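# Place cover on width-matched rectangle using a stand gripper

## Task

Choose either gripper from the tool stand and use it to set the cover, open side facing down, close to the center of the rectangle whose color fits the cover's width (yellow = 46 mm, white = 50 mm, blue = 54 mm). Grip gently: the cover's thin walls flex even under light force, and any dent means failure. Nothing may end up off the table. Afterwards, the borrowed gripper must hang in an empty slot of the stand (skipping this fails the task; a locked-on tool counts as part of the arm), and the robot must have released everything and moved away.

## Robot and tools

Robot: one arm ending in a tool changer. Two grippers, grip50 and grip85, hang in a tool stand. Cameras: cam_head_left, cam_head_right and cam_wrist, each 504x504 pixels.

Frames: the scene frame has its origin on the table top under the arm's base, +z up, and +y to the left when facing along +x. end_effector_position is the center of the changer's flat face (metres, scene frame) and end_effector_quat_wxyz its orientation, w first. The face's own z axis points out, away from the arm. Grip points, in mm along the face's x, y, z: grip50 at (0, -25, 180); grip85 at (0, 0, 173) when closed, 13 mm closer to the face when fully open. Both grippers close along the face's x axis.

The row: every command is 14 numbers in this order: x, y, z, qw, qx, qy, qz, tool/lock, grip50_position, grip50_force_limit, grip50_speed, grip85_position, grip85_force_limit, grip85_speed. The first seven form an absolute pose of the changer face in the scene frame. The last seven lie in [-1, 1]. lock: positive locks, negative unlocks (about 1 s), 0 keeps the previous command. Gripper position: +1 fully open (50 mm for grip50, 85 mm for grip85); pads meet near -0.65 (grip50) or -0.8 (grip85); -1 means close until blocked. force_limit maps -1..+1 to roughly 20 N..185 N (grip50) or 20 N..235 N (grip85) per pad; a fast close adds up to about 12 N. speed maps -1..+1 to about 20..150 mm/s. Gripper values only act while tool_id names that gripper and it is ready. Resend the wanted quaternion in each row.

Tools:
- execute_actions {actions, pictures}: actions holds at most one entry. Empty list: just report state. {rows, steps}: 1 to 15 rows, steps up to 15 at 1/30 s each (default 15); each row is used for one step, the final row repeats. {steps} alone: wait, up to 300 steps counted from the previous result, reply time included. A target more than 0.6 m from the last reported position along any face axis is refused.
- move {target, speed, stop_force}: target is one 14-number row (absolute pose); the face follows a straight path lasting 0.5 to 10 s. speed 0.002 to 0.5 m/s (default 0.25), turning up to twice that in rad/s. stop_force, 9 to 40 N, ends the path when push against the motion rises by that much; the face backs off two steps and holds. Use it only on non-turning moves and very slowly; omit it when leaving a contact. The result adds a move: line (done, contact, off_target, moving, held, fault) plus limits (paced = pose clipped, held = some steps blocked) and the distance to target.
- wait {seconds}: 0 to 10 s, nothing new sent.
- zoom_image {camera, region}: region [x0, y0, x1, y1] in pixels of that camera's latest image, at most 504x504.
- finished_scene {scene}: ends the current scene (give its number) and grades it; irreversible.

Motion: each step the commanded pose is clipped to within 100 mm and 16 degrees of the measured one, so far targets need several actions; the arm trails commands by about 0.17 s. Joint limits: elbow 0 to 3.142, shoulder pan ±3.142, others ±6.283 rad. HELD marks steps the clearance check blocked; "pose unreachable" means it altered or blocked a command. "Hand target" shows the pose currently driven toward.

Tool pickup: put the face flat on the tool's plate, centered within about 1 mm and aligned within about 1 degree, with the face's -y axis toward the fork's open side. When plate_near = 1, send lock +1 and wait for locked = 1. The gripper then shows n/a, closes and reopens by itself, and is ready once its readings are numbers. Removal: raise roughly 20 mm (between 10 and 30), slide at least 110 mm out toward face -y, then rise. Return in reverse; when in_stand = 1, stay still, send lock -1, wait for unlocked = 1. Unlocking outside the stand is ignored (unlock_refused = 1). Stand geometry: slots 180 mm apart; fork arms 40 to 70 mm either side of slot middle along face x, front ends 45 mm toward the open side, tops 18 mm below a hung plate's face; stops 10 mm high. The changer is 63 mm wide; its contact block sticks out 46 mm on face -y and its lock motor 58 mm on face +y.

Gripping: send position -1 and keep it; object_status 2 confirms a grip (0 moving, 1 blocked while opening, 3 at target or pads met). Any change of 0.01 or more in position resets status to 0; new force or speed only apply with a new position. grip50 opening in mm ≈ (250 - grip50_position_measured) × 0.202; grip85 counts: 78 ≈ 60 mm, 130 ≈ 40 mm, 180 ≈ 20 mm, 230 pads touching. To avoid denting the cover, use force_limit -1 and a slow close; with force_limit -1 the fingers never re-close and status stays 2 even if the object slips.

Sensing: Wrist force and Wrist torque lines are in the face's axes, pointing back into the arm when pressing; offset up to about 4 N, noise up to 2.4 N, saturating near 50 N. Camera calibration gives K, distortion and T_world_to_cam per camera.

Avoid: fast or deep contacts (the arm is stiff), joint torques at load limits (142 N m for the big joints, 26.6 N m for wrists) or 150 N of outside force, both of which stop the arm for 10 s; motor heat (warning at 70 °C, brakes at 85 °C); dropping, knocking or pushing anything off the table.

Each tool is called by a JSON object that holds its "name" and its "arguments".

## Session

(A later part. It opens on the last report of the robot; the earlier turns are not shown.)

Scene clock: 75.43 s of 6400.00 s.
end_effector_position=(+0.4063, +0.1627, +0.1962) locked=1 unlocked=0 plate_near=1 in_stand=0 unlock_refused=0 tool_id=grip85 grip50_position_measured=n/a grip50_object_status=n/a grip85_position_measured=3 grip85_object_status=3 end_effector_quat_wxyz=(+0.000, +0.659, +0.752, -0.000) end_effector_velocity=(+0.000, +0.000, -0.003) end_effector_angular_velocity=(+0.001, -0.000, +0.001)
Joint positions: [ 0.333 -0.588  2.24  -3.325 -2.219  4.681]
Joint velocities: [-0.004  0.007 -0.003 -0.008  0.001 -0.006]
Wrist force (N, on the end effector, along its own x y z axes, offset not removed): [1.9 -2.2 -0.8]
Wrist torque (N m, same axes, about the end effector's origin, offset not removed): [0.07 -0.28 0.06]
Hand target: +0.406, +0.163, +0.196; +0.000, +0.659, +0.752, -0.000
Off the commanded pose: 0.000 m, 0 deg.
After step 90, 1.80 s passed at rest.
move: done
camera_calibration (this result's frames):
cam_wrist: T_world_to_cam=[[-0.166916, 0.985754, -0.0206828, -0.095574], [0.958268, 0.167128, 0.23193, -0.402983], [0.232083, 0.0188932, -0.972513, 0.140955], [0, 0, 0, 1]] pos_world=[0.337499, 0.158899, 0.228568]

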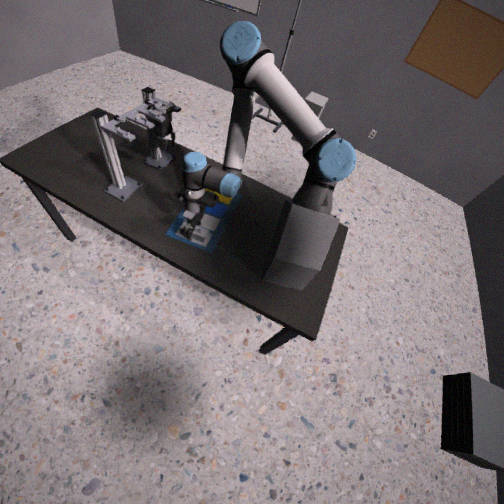

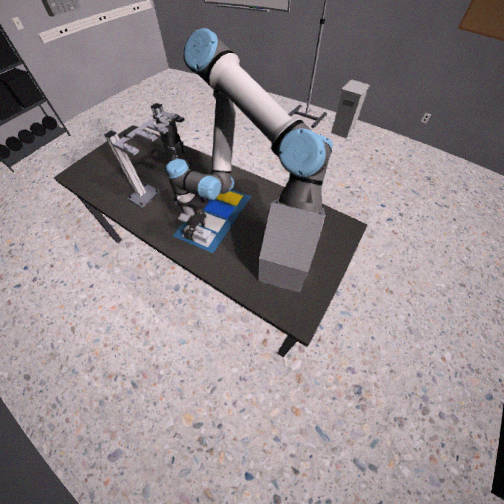

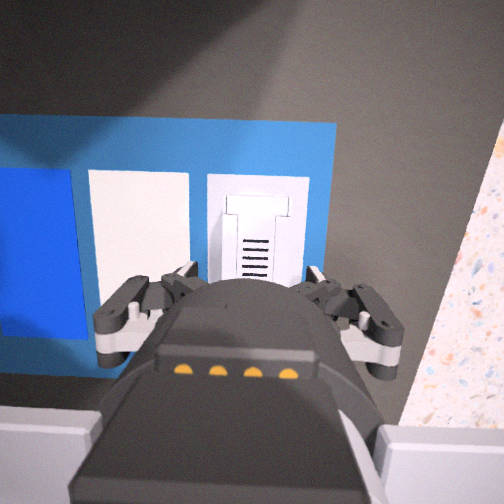

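{"name": "move", "arguments": {"target": [0.406,0.1648,0.196,0,0.6593,0.7518,0,0,1,-1,0,-1,-1,-1], "speed": 0.02}}

{"name": "move", "arguments": {"target": [0.406,0.1648,0.222,0,0.6593,0.7518,0,0,1,-1,0,-1,-1,-1], "speed": 0.05}}

{"name": "move", "arguments": {"target": [0.4432,-0.1175,0.222,0,0.6593,0.7518,0,0,1,-1,0,-1,-1,-1], "speed": 0.12}}

Scene clock: 88.20 s of 6400.00 s.
end_effector_position=(+0.4060, +0.1648, +0.1960) locked=1 unlocked=0 plate_near=1 in_stand=0 unlock_refused=0 tool_id=grip85 grip50_position_measured=n/a grip50_object_status=n/a grip85_position_measured=119 grip85_object_status=2 end_effector_quat_wxyz=(+0.000, +0.659, +0.752, +0.000) end_effector_velocity=(-0.001, +0.000, -0.000) end_effector_angular_velocity=(+0.000, +0.001, +0.000)
Joint positions: [ 0.337 -0.585  2.238 -3.323 -2.22   4.686]
Joint velocities: [0.001 0.001 0.001 0.    0.    0.001]
Wrist force (N, on the end effector, along its own x y z axes, offset not removed): [-0.3 1.4 -11.4]
Wrist torque (N m, same axes, about the end effector's origin, offset not removed): [0.51 -0.30 -0.16]
Hand target: +0.406, +0.165, +0.196; -0.000, +0.659, +0.752, +0.000
Off the commanded pose: 0.000 m, 0 deg.
After step 90, 7.27 s passed at rest.
move: done
camera_calibration (this result's frames):
cam_wrist: T_world_to_cam=[[-0.166965, 0.98575, -0.0204795, -0.0976908], [0.958232, 0.167125, 0.232077, -0.403033], [0.232193, 0.0191246, -0.972482, 0.140729], [0, 0, 0, 1]] pos_world=[0.337212, 0.160964, 0.22839]

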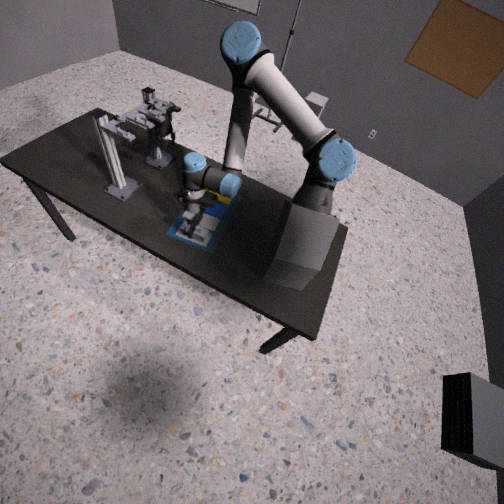

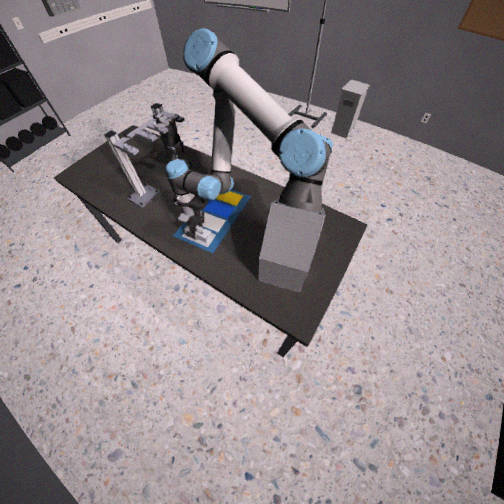

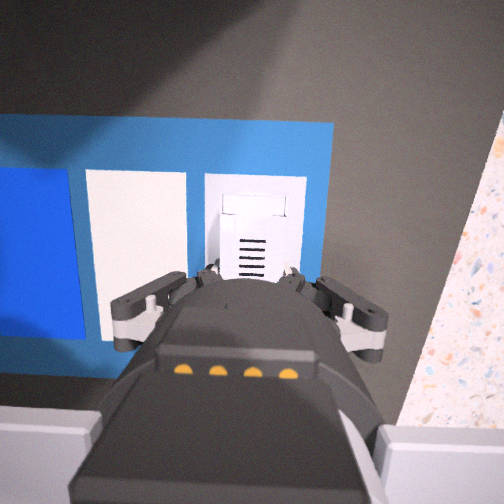

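Scene clock: 89.13 s of 6400.00 s.
end_effector_position=(+0.4060, +0.1648, +0.2218) locked=1 unlocked=0 plate_near=1 in_stand=0 unlock_refused=0 tool_id=grip85 grip50_position_measured=n/a grip50_object_status=n/a grip85_position_measured=119 grip85_object_status=2 end_effector_quat_wxyz=(-0.000, +0.659, +0.752, +0.000) end_effector_velocity=(+0.001, +0.000, +0.003) end_effector_angular_velocity=(+0.000, -0.003, -0.002)
Joint positions: [ 0.374 -0.655  2.256 -3.243 -2.223  4.732]
Joint velocities: [ 0.004 -0.007 -0.001  0.008 -0.     0.006]
Wrist force (N, on the end effector, along its own x y z axes, offset not removed): [-0.3 1.7 2.4]
Wrist torque (N m, same axes, about the end effector's origin, offset not removed): [0.27 -0.15 -0.26]
Hand target: +0.406, +0.165, +0.222; -0.000, +0.659, +0.752, +0.000
Off the commanded pose: 0.000 m, 0 deg.
move: done
camera_calibration (this result's frames):
cam_wrist: T_world_to_cam=[[-0.166938, 0.985757, -0.0203796, -0.0971946], [0.958226, 0.167075, 0.232142, -0.409026], [0.23224, 0.0192251, -0.972468, 0.165775], [0, 0, 0, 1]] pos_world=[0.337214, 0.160961, 0.254182]

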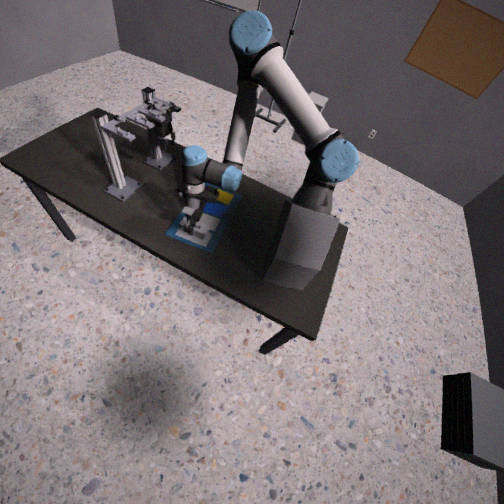

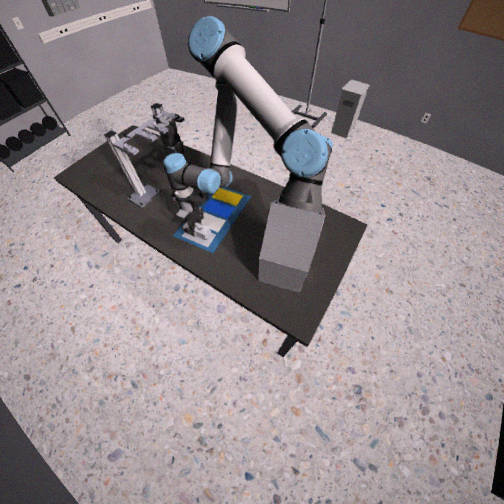

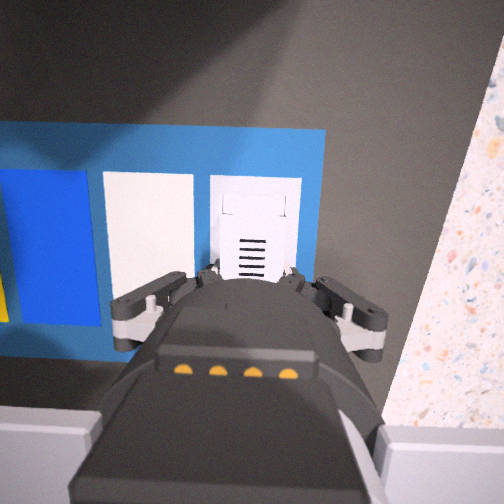

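Scene clock: 92.03 s of 6400.00 s.
end_effector_position=(+0.4427, -0.1179, +0.2220) locked=1 unlocked=0 plate_near=1 in_stand=0 unlock_refused=0 tool_id=grip85 grip50_position_measured=n/a grip50_object_status=n/a grip85_position_measured=119 grip85_object_status=2 end_effector_quat_wxyz=(+0.000, +0.659, +0.752, -0.001) end_effector_velocity=(+0.000, -0.001, +0.000) end_effector_angular_velocity=(+0.002, +0.000, +0.002)
Joint positions: [-0.177 -1.105  2.382 -3.28  -2.082  4.091]
Joint velocities: [-0.002 -0.003 -0.     0.003  0.002 -0.004]
Wrist force (N, on the end effector, along its own x y z axes, offset not removed): [2.9 2.3 0.6]
Wrist torque (N m, same axes, about the end effector's origin, offset not removed): [0.17 -0.27 -0.22]
Hand target: +0.443, -0.118, +0.222; +0.000, +0.659, +0.752, -0.001
Off the commanded pose: 0.001 m, 0 deg.
move: done
camera_calibration (this result's frames):
cam_wrist: T_world_to_cam=[[-0.167251, 0.985671, -0.0218866, 0.18805], [0.958295, 0.167743, 0.231372, -0.396797], [0.231728, 0.0177233, -0.972619, 0.162967], [0, 0, 0, 1]] pos_world=[0.373936, -0.121684, 0.254428]

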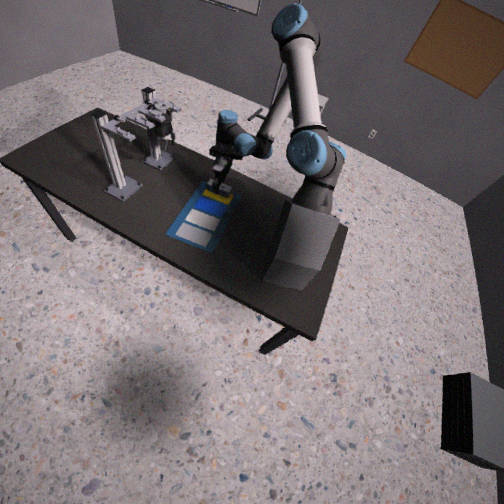

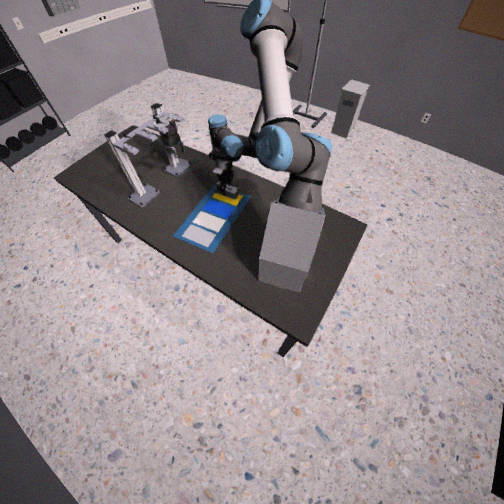

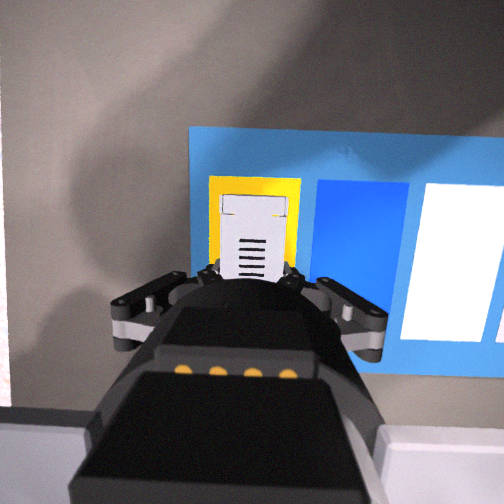

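119 counts means 46 mm, so yellow.

{"name": "move", "arguments": {"target": [0.4432,-0.1185,0.2,0,0.6593,0.7518,0,0,1,-1,0,-1,-1,-1], "speed": 0.04}}

{"name": "move", "arguments": {"target": [0.4432,-0.1185,0.1961,0,0.6593,0.7518,0,0,1,-1,0,-1,-1,-1], "speed": 0.004, "stop_force": 9}}

{"name": "move", "arguments": {"target": [0.4432,-0.1185,0.1963,0,0.6593,0.7518,0,0,1,-1,0,1,-1,0], "speed": 0.01}}

{"name": "move", "arguments": {"target": [0.4432,-0.1185,0.25,0,0.6593,0.7518,0,0,1,-1,0,1,-1,0], "speed": 0.1}}

{"name": "move", "arguments": {"target": [0.62,0.0703,0.3817,0,0.7031,0.7111,0,0,1,-1,0,1,-1,0], "speed": 0.2}}

Scene clock: 102.37 s of 6400.00 s.
end_effector_position=(+0.4432, -0.1185, +0.2002) locked=1 unlocked=0 plate_near=1 in_stand=0 unlock_refused=0 tool_id=grip85 grip50_position_measured=n/a grip50_object_status=n/a grip85_position_measured=119 grip85_object_status=2 end_effector_quat_wxyz=(-0.000, +0.659, +0.752, -0.000) end_effector_velocity=(+0.000, +0.001, -0.002) end_effector_angular_velocity=(+0.000, -0.000, +0.001)
Joint positions: [-0.204 -1.041  2.366 -3.341 -2.069  4.063]
Joint velocities: [-0.002  0.008 -0.002 -0.007  0.001 -0.003]
Wrist force (N, on the end effector, along its own x y z axes, offset not removed): [1.1 1.8 1.9]
Wrist torque (N m, same axes, about the end effector's origin, offset not removed): [0.23 -0.29 -0.11]
Hand target: +0.443, -0.119, +0.200; +0.000, +0.659, +0.752, -0.000
Off the commanded pose: 0.000 m, 0 deg.
After step 90, 6.43 s passed at rest.
move: done
camera_calibration (this result's frames):
cam_wrist: T_world_to_cam=[[-0.166943, 0.985753, -0.0205337, 0.187896], [0.958265, 0.167119, 0.231946, -0.392272], [0.232073, 0.019045, -0.972512, 0.141668], [0, 0, 0, 1]] pos_world=[0.374391, -0.122361, 0.232618]

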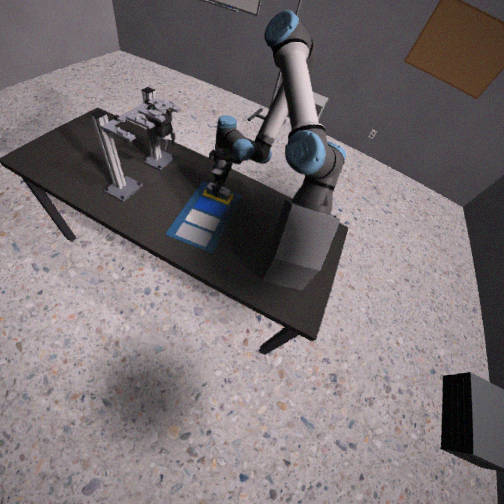

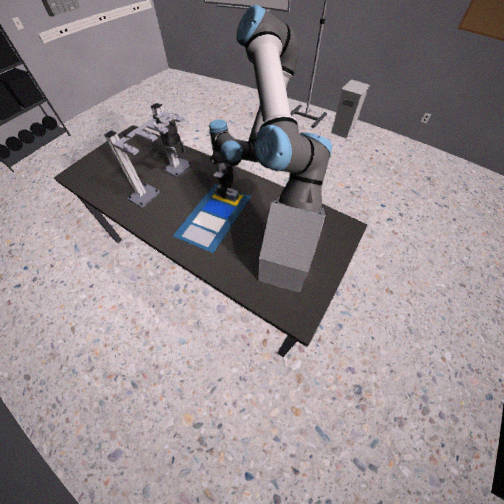

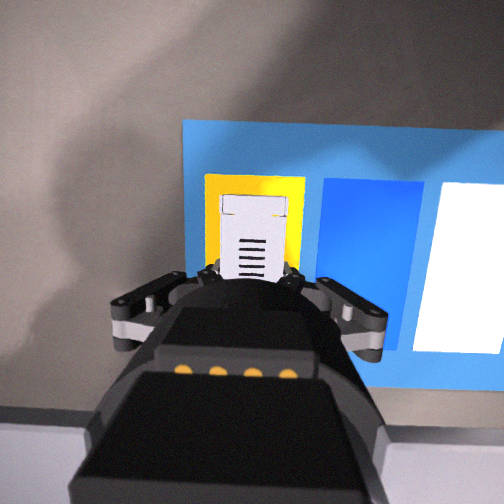

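Scene clock: 103.63 s of 6400.00 s.
end_effector_position=(+0.4432, -0.1185, +0.1962) locked=1 unlocked=0 plate_near=1 in_stand=0 unlock_refused=0 tool_id=grip85 grip50_position_measured=n/a grip50_object_status=n/a grip85_position_measured=119 grip85_object_status=2 end_effector_quat_wxyz=(+0.000, +0.659, +0.752, -0.000) end_effector_velocity=(+0.001, -0.001, -0.000) end_effector_angular_velocity=(-0.001, -0.003, +0.000)
Joint positions: [-0.209 -1.029  2.363 -3.352 -2.066  4.058]
Joint velocities: [-0.001  0.001 -0.003 -0.002  0.001 -0.003]
Wrist force (N, on the end effector, along its own x y z axes, offset not removed): [2.8 3.6 -2.8]
Wrist torque (N m, same axes, about the end effector's origin, offset not removed): [0.46 -0.22 -0.25]
Hand target: +0.443, -0.119, +0.196; -0.000, +0.659, +0.752, -0.000
Off the commanded pose: 0.000 m, 0 deg.
move: done
camera_calibration (this result's frames):
cam_wrist: T_world_to_cam=[[-0.166924, 0.985756, -0.0205086, 0.1878], [0.958247, 0.167093, 0.232041, -0.391374], [0.232163, 0.019081, -0.97249, 0.137692], [0, 0, 0, 1]] pos_world=[0.374414, -0.122356, 0.228571]

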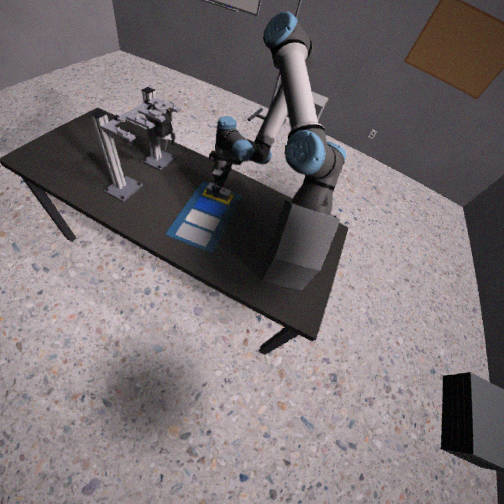

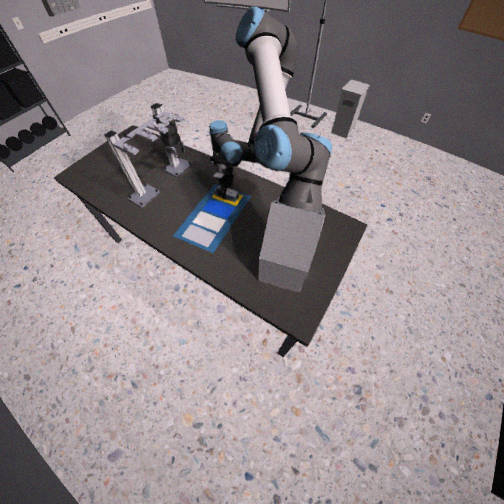

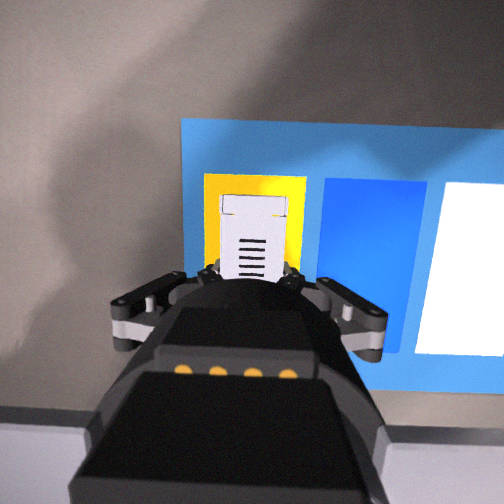

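Scene clock: 104.57 s of 6400.00 s.
end_effector_position=(+0.4432, -0.1186, +0.1963) locked=1 unlocked=0 plate_near=1 in_stand=0 unlock_refused=0 tool_id=grip85 grip50_position_measured=n/a grip50_object_status=n/a grip85_position_measured=3 grip85_object_status=3 end_effector_quat_wxyz=(-0.000, +0.659, +0.752, -0.000) end_effector_velocity=(+0.000, -0.000, -0.000) end_effector_angular_velocity=(-0.001, +0.001, +0.001)
Joint positions: [-0.209 -1.03   2.363 -3.352 -2.066  4.058]
Joint velocities: [-0.     0.001 -0.001  0.    -0.001 -0.001]
Wrist force (N, on the end effector, along its own x y z axes, offset not removed): [3.7 2.9 -1.1]
Wrist torque (N m, same axes, about the end effector's origin, offset not removed): [0.25 -0.52 -0.22]
Hand target: +0.443, -0.118, +0.196; -0.000, +0.659, +0.752, +0.000
Off the commanded pose: 0.000 m, 0 deg.
move: done
camera_calibration (this result's frames):
cam_wrist: T_world_to_cam=[[-0.166807, 0.985777, -0.0204856, 0.187797], [0.958289, 0.166975, 0.231952, -0.391372], [0.232073, 0.0190599, -0.972512, 0.137804], [0, 0, 0, 1]] pos_world=[0.374392, -0.122403, 0.228642]

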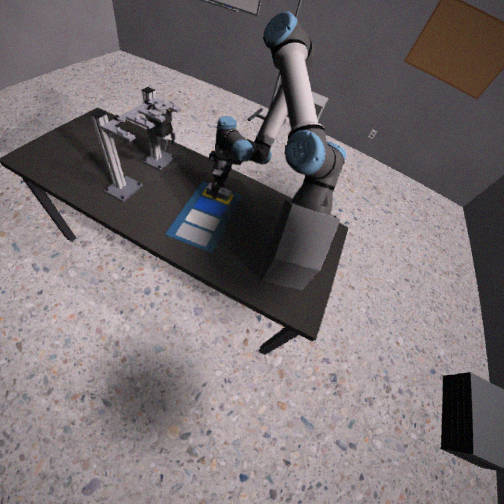

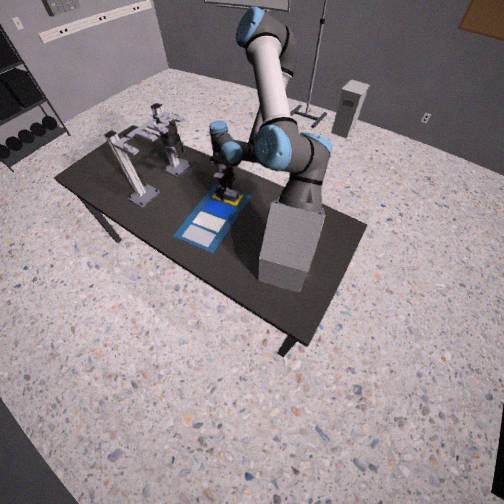

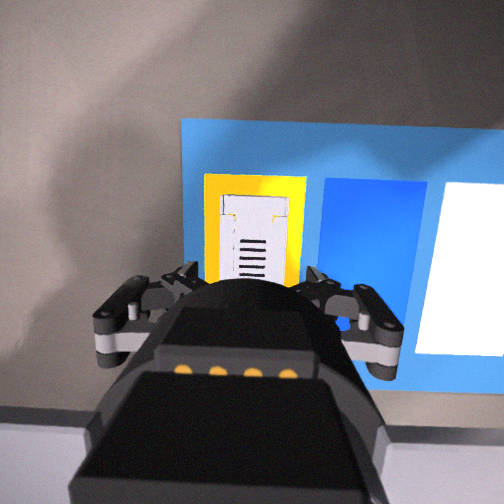

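Scene clock: 105.60 s of 6400.00 s.
end_effector_position=(+0.4432, -0.1185, +0.2498) locked=1 unlocked=0 plate_near=1 in_stand=0 unlock_refused=0 tool_id=grip85 grip50_position_measured=n/a grip50_object_status=n/a grip85_position_measured=3 grip85_object_status=3 end_effector_quat_wxyz=(+0.000, +0.659, +0.752, +0.000) end_effector_velocity=(+0.000, -0.001, +0.003) end_effector_angular_velocity=(-0.001, -0.000, -0.003)
Joint positions: [-0.143 -1.19   2.393 -3.188 -2.094  4.127]
Joint velocities: [ 0.003 -0.009  0.     0.01  -0.002  0.006]
Wrist force (N, on the end effector, along its own x y z axes, offset not removed): [3.9 4.7 -1.5]
Wrist torque (N m, same axes, about the end effector's origin, offset not removed): [0.37 -0.25 -0.25]
Hand target: +0.443, -0.118, +0.250; -0.000, +0.659, +0.752, +0.000
Off the commanded pose: 0.000 m, 0 deg.
move: done
camera_calibration (this result's frames):
cam_wrist: T_world_to_cam=[[-0.166882, 0.985765, -0.0204258, 0.188827], [0.958206, 0.167029, 0.232255, -0.40388], [0.23236, 0.0191869, -0.97244, 0.189765], [0, 0, 0, 1]] pos_world=[0.374418, -0.122321, 0.282196]

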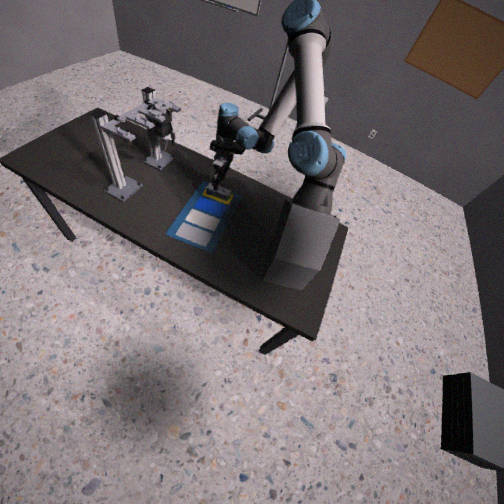

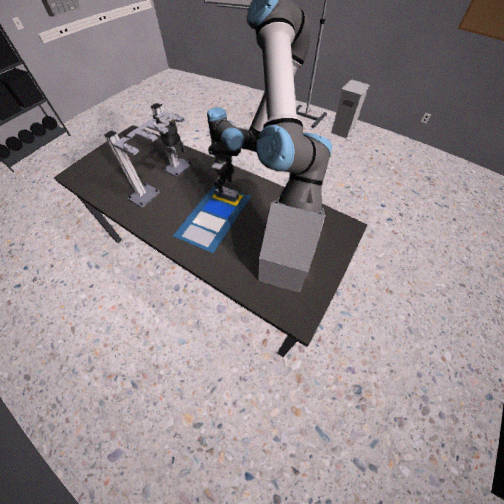

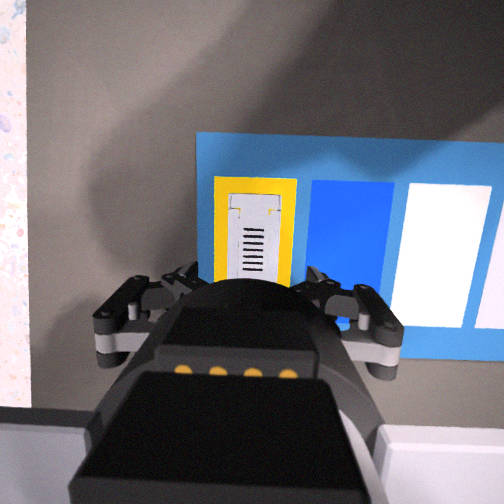

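Scene clock: 107.63 s of 6400.00 s.
end_effector_position=(+0.6200, +0.0702, +0.3819) locked=1 unlocked=0 plate_near=1 in_stand=0 unlock_refused=0 tool_id=grip85 grip50_position_measured=n/a grip50_object_status=n/a grip85_position_measured=3 grip85_object_status=3 end_effector_quat_wxyz=(-0.000, +0.703, +0.711, +0.001) end_effector_velocity=(+0.002, +0.001, +0.001) end_effector_angular_velocity=(-0.001, +0.001, -0.003)
Joint positions: [ 0.369 -1.006  1.784 -2.425 -2.221  4.845]
Joint velocities: [ 0.002  0.003 -0.009  0.01  -0.001  0.007]
Wrist force (N, on the end effector, along its own x y z axes, offset not removed): [3.5 3.2 -3.0]
Wrist torque (N m, same axes, about the end effector's origin, offset not removed): [0.20 -0.27 -0.13]
Hand target: +0.620, +0.070, +0.382; -0.000, +0.703, +0.711, +0.001
Off the commanded pose: 0.000 m, 0 deg.
move: done
camera_calibration (this result's frames):
cam_wrist: T_world_to_cam=[[-0.0479412, 0.998667, -0.0191268, -0.0400943], [0.971195, 0.0510801, 0.232748, -0.635622], [0.233415, -0.00741761, -0.972349, 0.274685], [0, 0, 0, 1]] pos_world=[0.551275, 0.074546, 0.414262]

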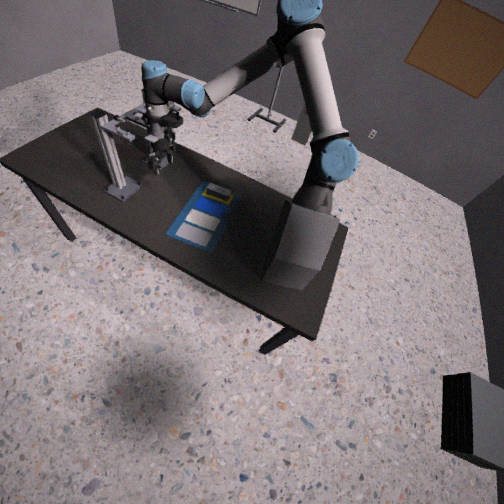

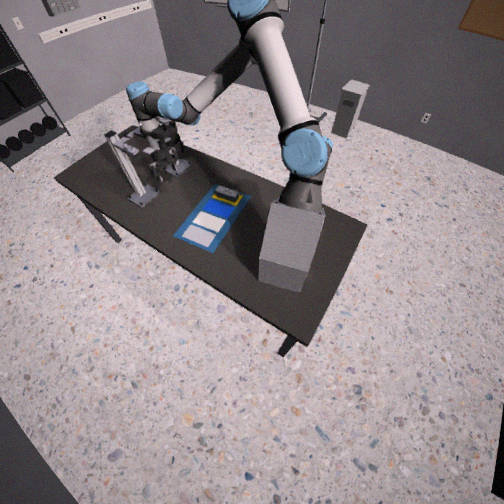

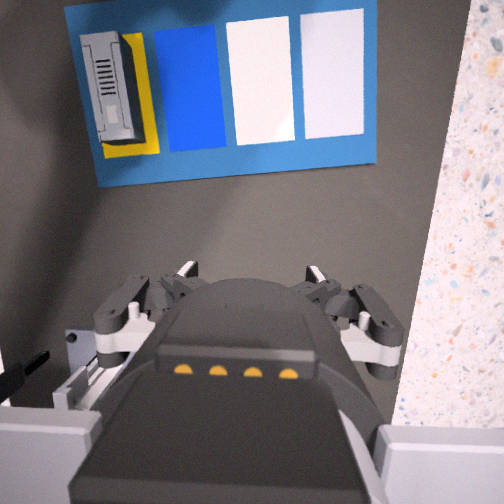

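{"name": "move", "arguments": {"target": [0.7502,0.072,0.3817,0,0.7031,0.7111,0,0,1,-1,0,1,-1,0], "speed": 0.07}}

{"name": "move", "arguments": {"target": [0.7502,0.072,0.362,0,0.7031,0.7111,0,0,1,-1,0,1,-1,0], "speed": 0.008, "stop_force": 12}}

Scene clock: 114.30 s of 6400.00 s.
end_effector_position=(+0.7498, +0.0718, +0.3818) locked=1 unlocked=0 plate_near=1 in_stand=0 unlock_refused=0 tool_id=grip85 grip50_position_measured=n/a grip50_object_status=n/a grip85_position_measured=3 grip85_object_status=3 end_effector_quat_wxyz=(+0.000, +0.703, +0.711, +0.000) end_effector_velocity=(+0.003, -0.000, +0.001) end_effector_angular_velocity=(+0.000, -0.001, -0.001)
Joint positions: [ 0.351 -0.799  1.341 -2.202 -2.221  4.822]
Joint velocities: [ 0.     0.003 -0.01   0.006 -0.     0.   ]
Wrist force (N, on the end effector, along its own x y z axes, offset not removed): [2.6 1.0 -2.1]
Wrist torque (N m, same axes, about the end effector's origin, offset not removed): [0.14 -0.24 -0.14]
Hand target: +0.750, +0.072, +0.382; +0.000, +0.703, +0.711, -0.000
Off the commanded pose: 0.000 m, 0 deg.
After step 90, 1.37 s passed at rest.
move: done
camera_calibration (this result's frames):
cam_wrist: T_world_to_cam=[[-0.0482702, 0.998625, -0.0204337, -0.0347169], [0.971314, 0.0516995, 0.232111, -0.76161], [0.232848, -0.0086435, -0.972475, 0.244824], [0, 0, 0, 1]] pos_world=[0.68108, 0.0761601, 0.414153]

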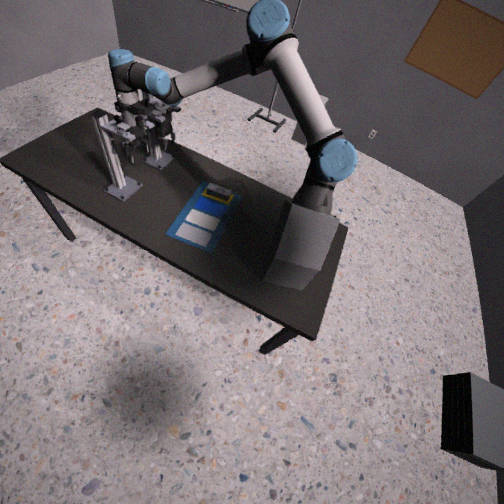

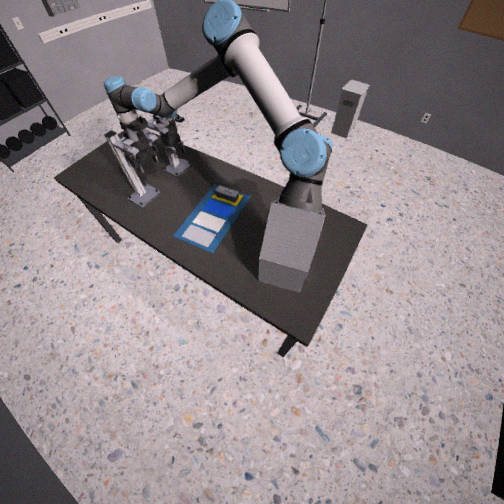

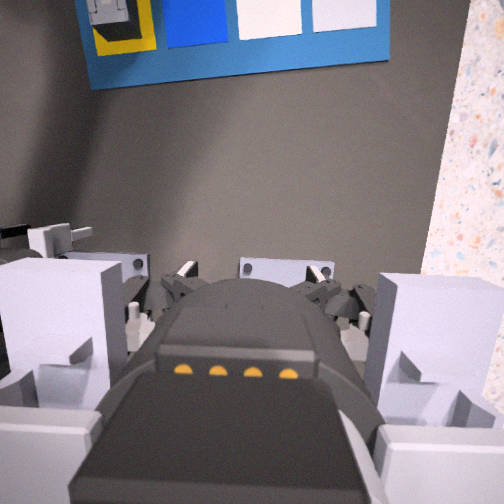

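Scene clock: 117.00 s of 6400.00 s.
end_effector_position=(+0.7502, +0.0720, +0.3622) locked=1 unlocked=0 plate_near=1 in_stand=1 unlock_refused=0 tool_id=grip85 grip50_position_measured=n/a grip50_object_status=n/a grip85_position_measured=3 grip85_object_status=3 end_effector_quat_wxyz=(+0.000, +0.703, +0.711, -0.000) end_effector_velocity=(+0.000, -0.000, -0.001) end_effector_angular_velocity=(+0.001, -0.001, -0.001)
Joint positions: [ 0.335 -0.777  1.351 -2.245 -2.219  4.802]
Joint velocities: [-0.001  0.001  0.    -0.004  0.001 -0.002]
Wrist force (N, on the end effector, along its own x y z axes, offset not removed): [2.1 1.3 -4.8]
Wrist torque (N m, same axes, about the end effector's origin, offset not removed): [0.12 -0.22 -0.21]
Hand target: +0.750, +0.072, +0.362; +0.000, +0.703, +0.711, -0.000
Off the commanded pose: 0.000 m, 0 deg.
move: done
camera_calibration (this result's frames):
cam_wrist: T_world_to_cam=[[-0.048114, 0.998631, -0.0205348, -0.0353824], [0.971342, 0.0515703, 0.232024, -0.75741], [0.232765, -0.00878274, -0.972493, 0.22575], [0, 0, 0, 1]] pos_world=[0.681455, 0.0763765, 0.394551]

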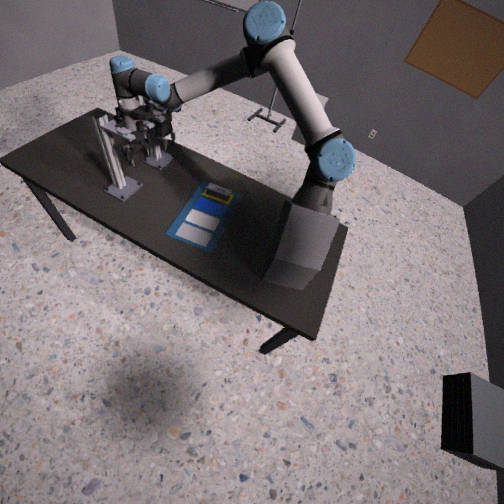

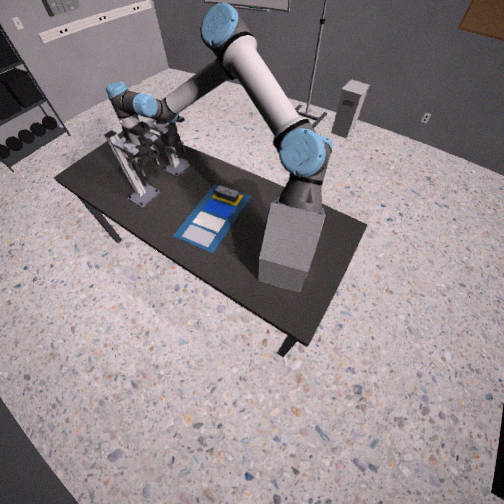

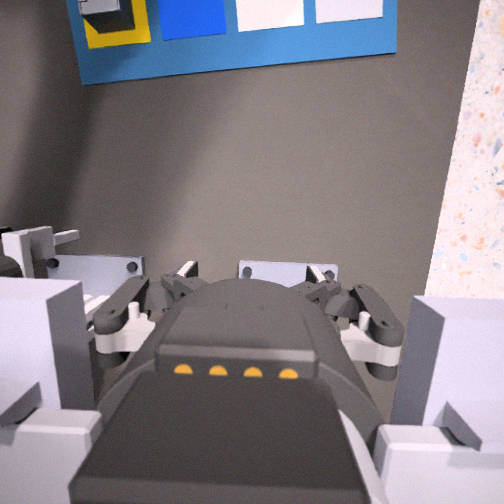

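{"name": "execute_actions", "arguments": {"actions": [{"rows":[[0.7502,0.072,0.3618,0,0.7031,0.7111,0,-1,1,-1,0,1,-1,0]],"steps":15}], "pictures": false}}

{"name": "execute_actions", "arguments": {"actions": [{"steps":30}], "pictures": false}}

Scene clock: 122.37 s of 6400.00 s.
end_effector_position=(+0.7502, +0.0720, +0.3618) locked=0 unlocked=0 plate_near=1 in_stand=1 unlock_refused=0 tool_id=none grip50_position_measured=n/a grip50_object_status=n/a grip85_position_measured=n/a grip85_object_status=n/a end_effector_quat_wxyz=(+0.000, +0.703, +0.711, +0.000) end_effector_velocity=(-0.000, +0.001, -0.000) end_effector_angular_velocity=(-0.001, +0.000, +0.000)
Joint positions: [ 0.334 -0.777  1.352 -2.246 -2.219  4.802]
Joint velocities: [ 0.001  0.001  0.    -0.    -0.001  0.001]
Wrist force (N, on the end effector, along its own x y z axes, offset not removed): [1.1 2.2 -0.1]
Wrist torque (N m, same axes, about the end effector's origin, offset not removed): [0.16 -0.23 -0.20]
Hand target: +0.750, +0.072, +0.362; +0.000, +0.703, +0.711, -0.000
Off the commanded pose: 0.000 m, 0 deg.
Steps of this call (steps 1 to 90: nothing new was sent; then 1.87 s passed at rest; steps 91 to 105: all 15 steps of this action). Readings (end_effector_position | what the end effector reports):
91: (+0.7502, +0.0720, +0.3619) | locked=1 unlocked=0 plate_near=1 in_stand=1 unlock_refused=0 tool_id=grip85 grip50_position_measured=n/a grip50_object_status=n/a grip85_position_measured=3 grip85_object_status=3
92: (+0.7502, +0.0720, +0.3619) | locked=1 unlocked=0 plate_near=1 in_stand=1 unlock_refused=0 tool_id=grip85 grip50_position_measured=n/a grip50_object_status=n/a grip85_position_measured=3 grip85_object_status=3
94: (+0.7502, +0.0720, +0.3618) | locked=1 unlocked=0 plate_near=1 in_stand=1 unlock_refused=0 tool_id=grip85 grip50_position_measured=n/a grip50_object_status=n/a grip85_position_measured=3 grip85_object_status=3
98: (+0.7502, +0.0720, +0.3618) | locked=0 unlocked=0 plate_near=1 in_stand=1 unlock_refused=0 tool_id=none grip50_position_measured=n/a grip50_object_status=n/a grip85_position_measured=n/a grip85_object_status=n/a
105: the state above

Scene clock: 123.37 s of 6400.00 s.
end_effector_position=(+0.7502, +0.0720, +0.3618) locked=0 unlocked=1 plate_near=1 in_stand=1 unlock_refused=0 tool_id=none grip50_position_measured=n/a grip50_object_status=n/a grip85_position_measured=n/a grip85_object_status=n/a end_effector_quat_wxyz=(+0.000, +0.703, +0.711, +0.000) end_effector_velocity=(+0.000, +0.001, -0.000) end_effector_angular_velocity=(-0.000, -0.000, +0.001)
Joint positions: [ 0.334 -0.777  1.352 -2.246 -2.219  4.802]
Joint velocities: [ 0.001  0.002 -0.001  0.    -0.001 -0.   ]
Wrist force (N, on the end effector, along its own x y z axes, offset not removed): [-0.6 2.4 -3.7]
Wrist torque (N m, same axes, about the end effector's origin, offset not removed): [0.31 -0.05 -0.13]
Hand target: +0.750, +0.072, +0.362; +0.000, +0.703, +0.711, -0.000
Off the commanded pose: 0.000 m, 0 deg.
Steps of this call (steps 1 to 30: nothing new was sent). Readings (end_effector_position | what the end effector reports):
1: (+0.7502, +0.0720, +0.3618) | locked=0 unlocked=0 plate_near=1 in_stand=1 unlock_refused=0 tool_id=none grip50_position_measured=n/a grip50_object_status=n/a grip85_position_measured=n/a grip85_object_status=n/a
2: (+0.7502, +0.0720, +0.3618) | locked=0 unlocked=0 plate_near=1 in_stand=1 unlock_refused=0 tool_id=none grip50_position_measured=n/a grip50_object_status=n/a grip85_position_measured=n/a grip85_object_status=n/a
4: (+0.7502, +0.0720, +0.3618) | locked=0 unlocked=0 plate_near=1 in_stand=1 unlock_refused=0 tool_id=none grip50_position_measured=n/a grip50_object_status=n/a grip85_position_measured=n/a grip85_object_status=n/a
8: (+0.7502, +0.0720, +0.3618) | locked=0 unlocked=0 plate_near=1 in_stand=1 unlock_refused=0 tool_id=none grip50_position_measured=n/a grip50_object_status=n/a grip85_position_measured=n/a grip85_object_status=n/a
30: the state above

{"name": "move", "arguments": {"target": [0.7502,0.072,0.47,0,0.7031,0.7111,0,0,1,-1,0,1,-1,0], "speed": 0.08}}

{"name": "finished_scene", "arguments": {"scene": 2}}

Scene clock: 132.43 s of 6400.00 s.
end_effector_position=(+0.7501, +0.0720, +0.4698) locked=0 unlocked=1 plate_near=0 in_stand=0 unlock_refused=0 tool_id=none grip50_position_measured=n/a grip50_object_status=n/a grip85_position_measured=n/a grip85_object_status=n/a end_effector_quat_wxyz=(-0.000, +0.703, +0.711, +0.000) end_effector_velocity=(-0.000, +0.001, +0.002) end_effector_angular_velocity=(-0.000, +0.002, +0.002)
Joint positions: [ 0.423 -0.869  1.254 -1.989 -2.225  4.914]
Joint velocities: [ 0.002 -0.    -0.003  0.007  0.     0.003]
Wrist force (N, on the end effector, along its own x y z axes, offset not removed): [2.4 -0.4 -1.8]
Wrist torque (N m, same axes, about the end effector's origin, offset not removed): [0.16 -0.33 -0.19]
Hand target: +0.750, +0.072, +0.470; -0.000, +0.703, +0.711, +0.000
Off the commanded pose: 0.000 m, 0 deg.
After step 90, 4.27 s passed at rest.
move: done
camera_calibration (this result's frames):
cam_wrist: T_world_to_cam=[[-0.0481175, 0.998637, -0.0202191, -0.0333333], [0.971319, 0.0515012, 0.232136, -0.782326], [0.232861, -0.00846939, -0.972473, 0.330335], [0, 0, 0, 1]] pos_world=[0.681361, 0.0763764, 0.502174]

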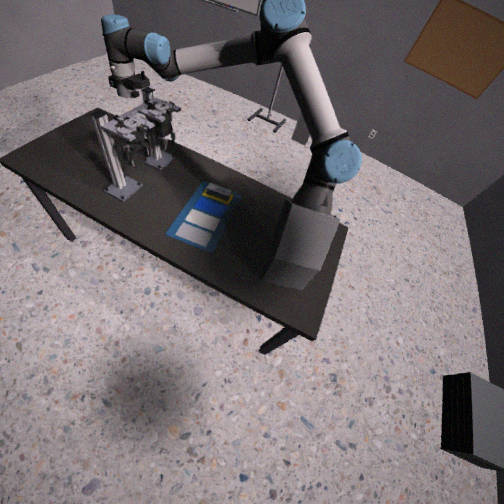

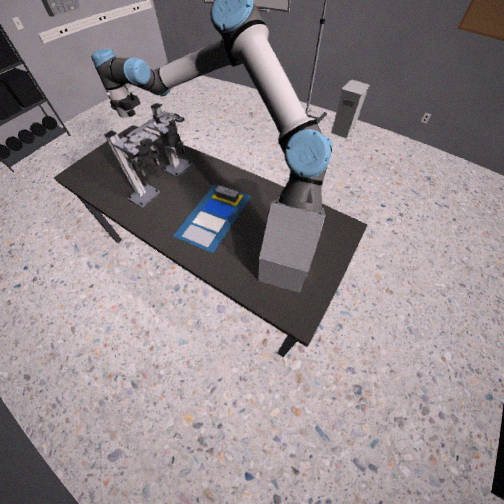

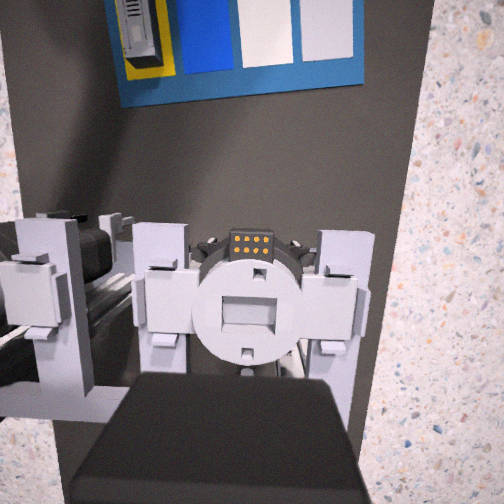

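The scene is finished: the task was done.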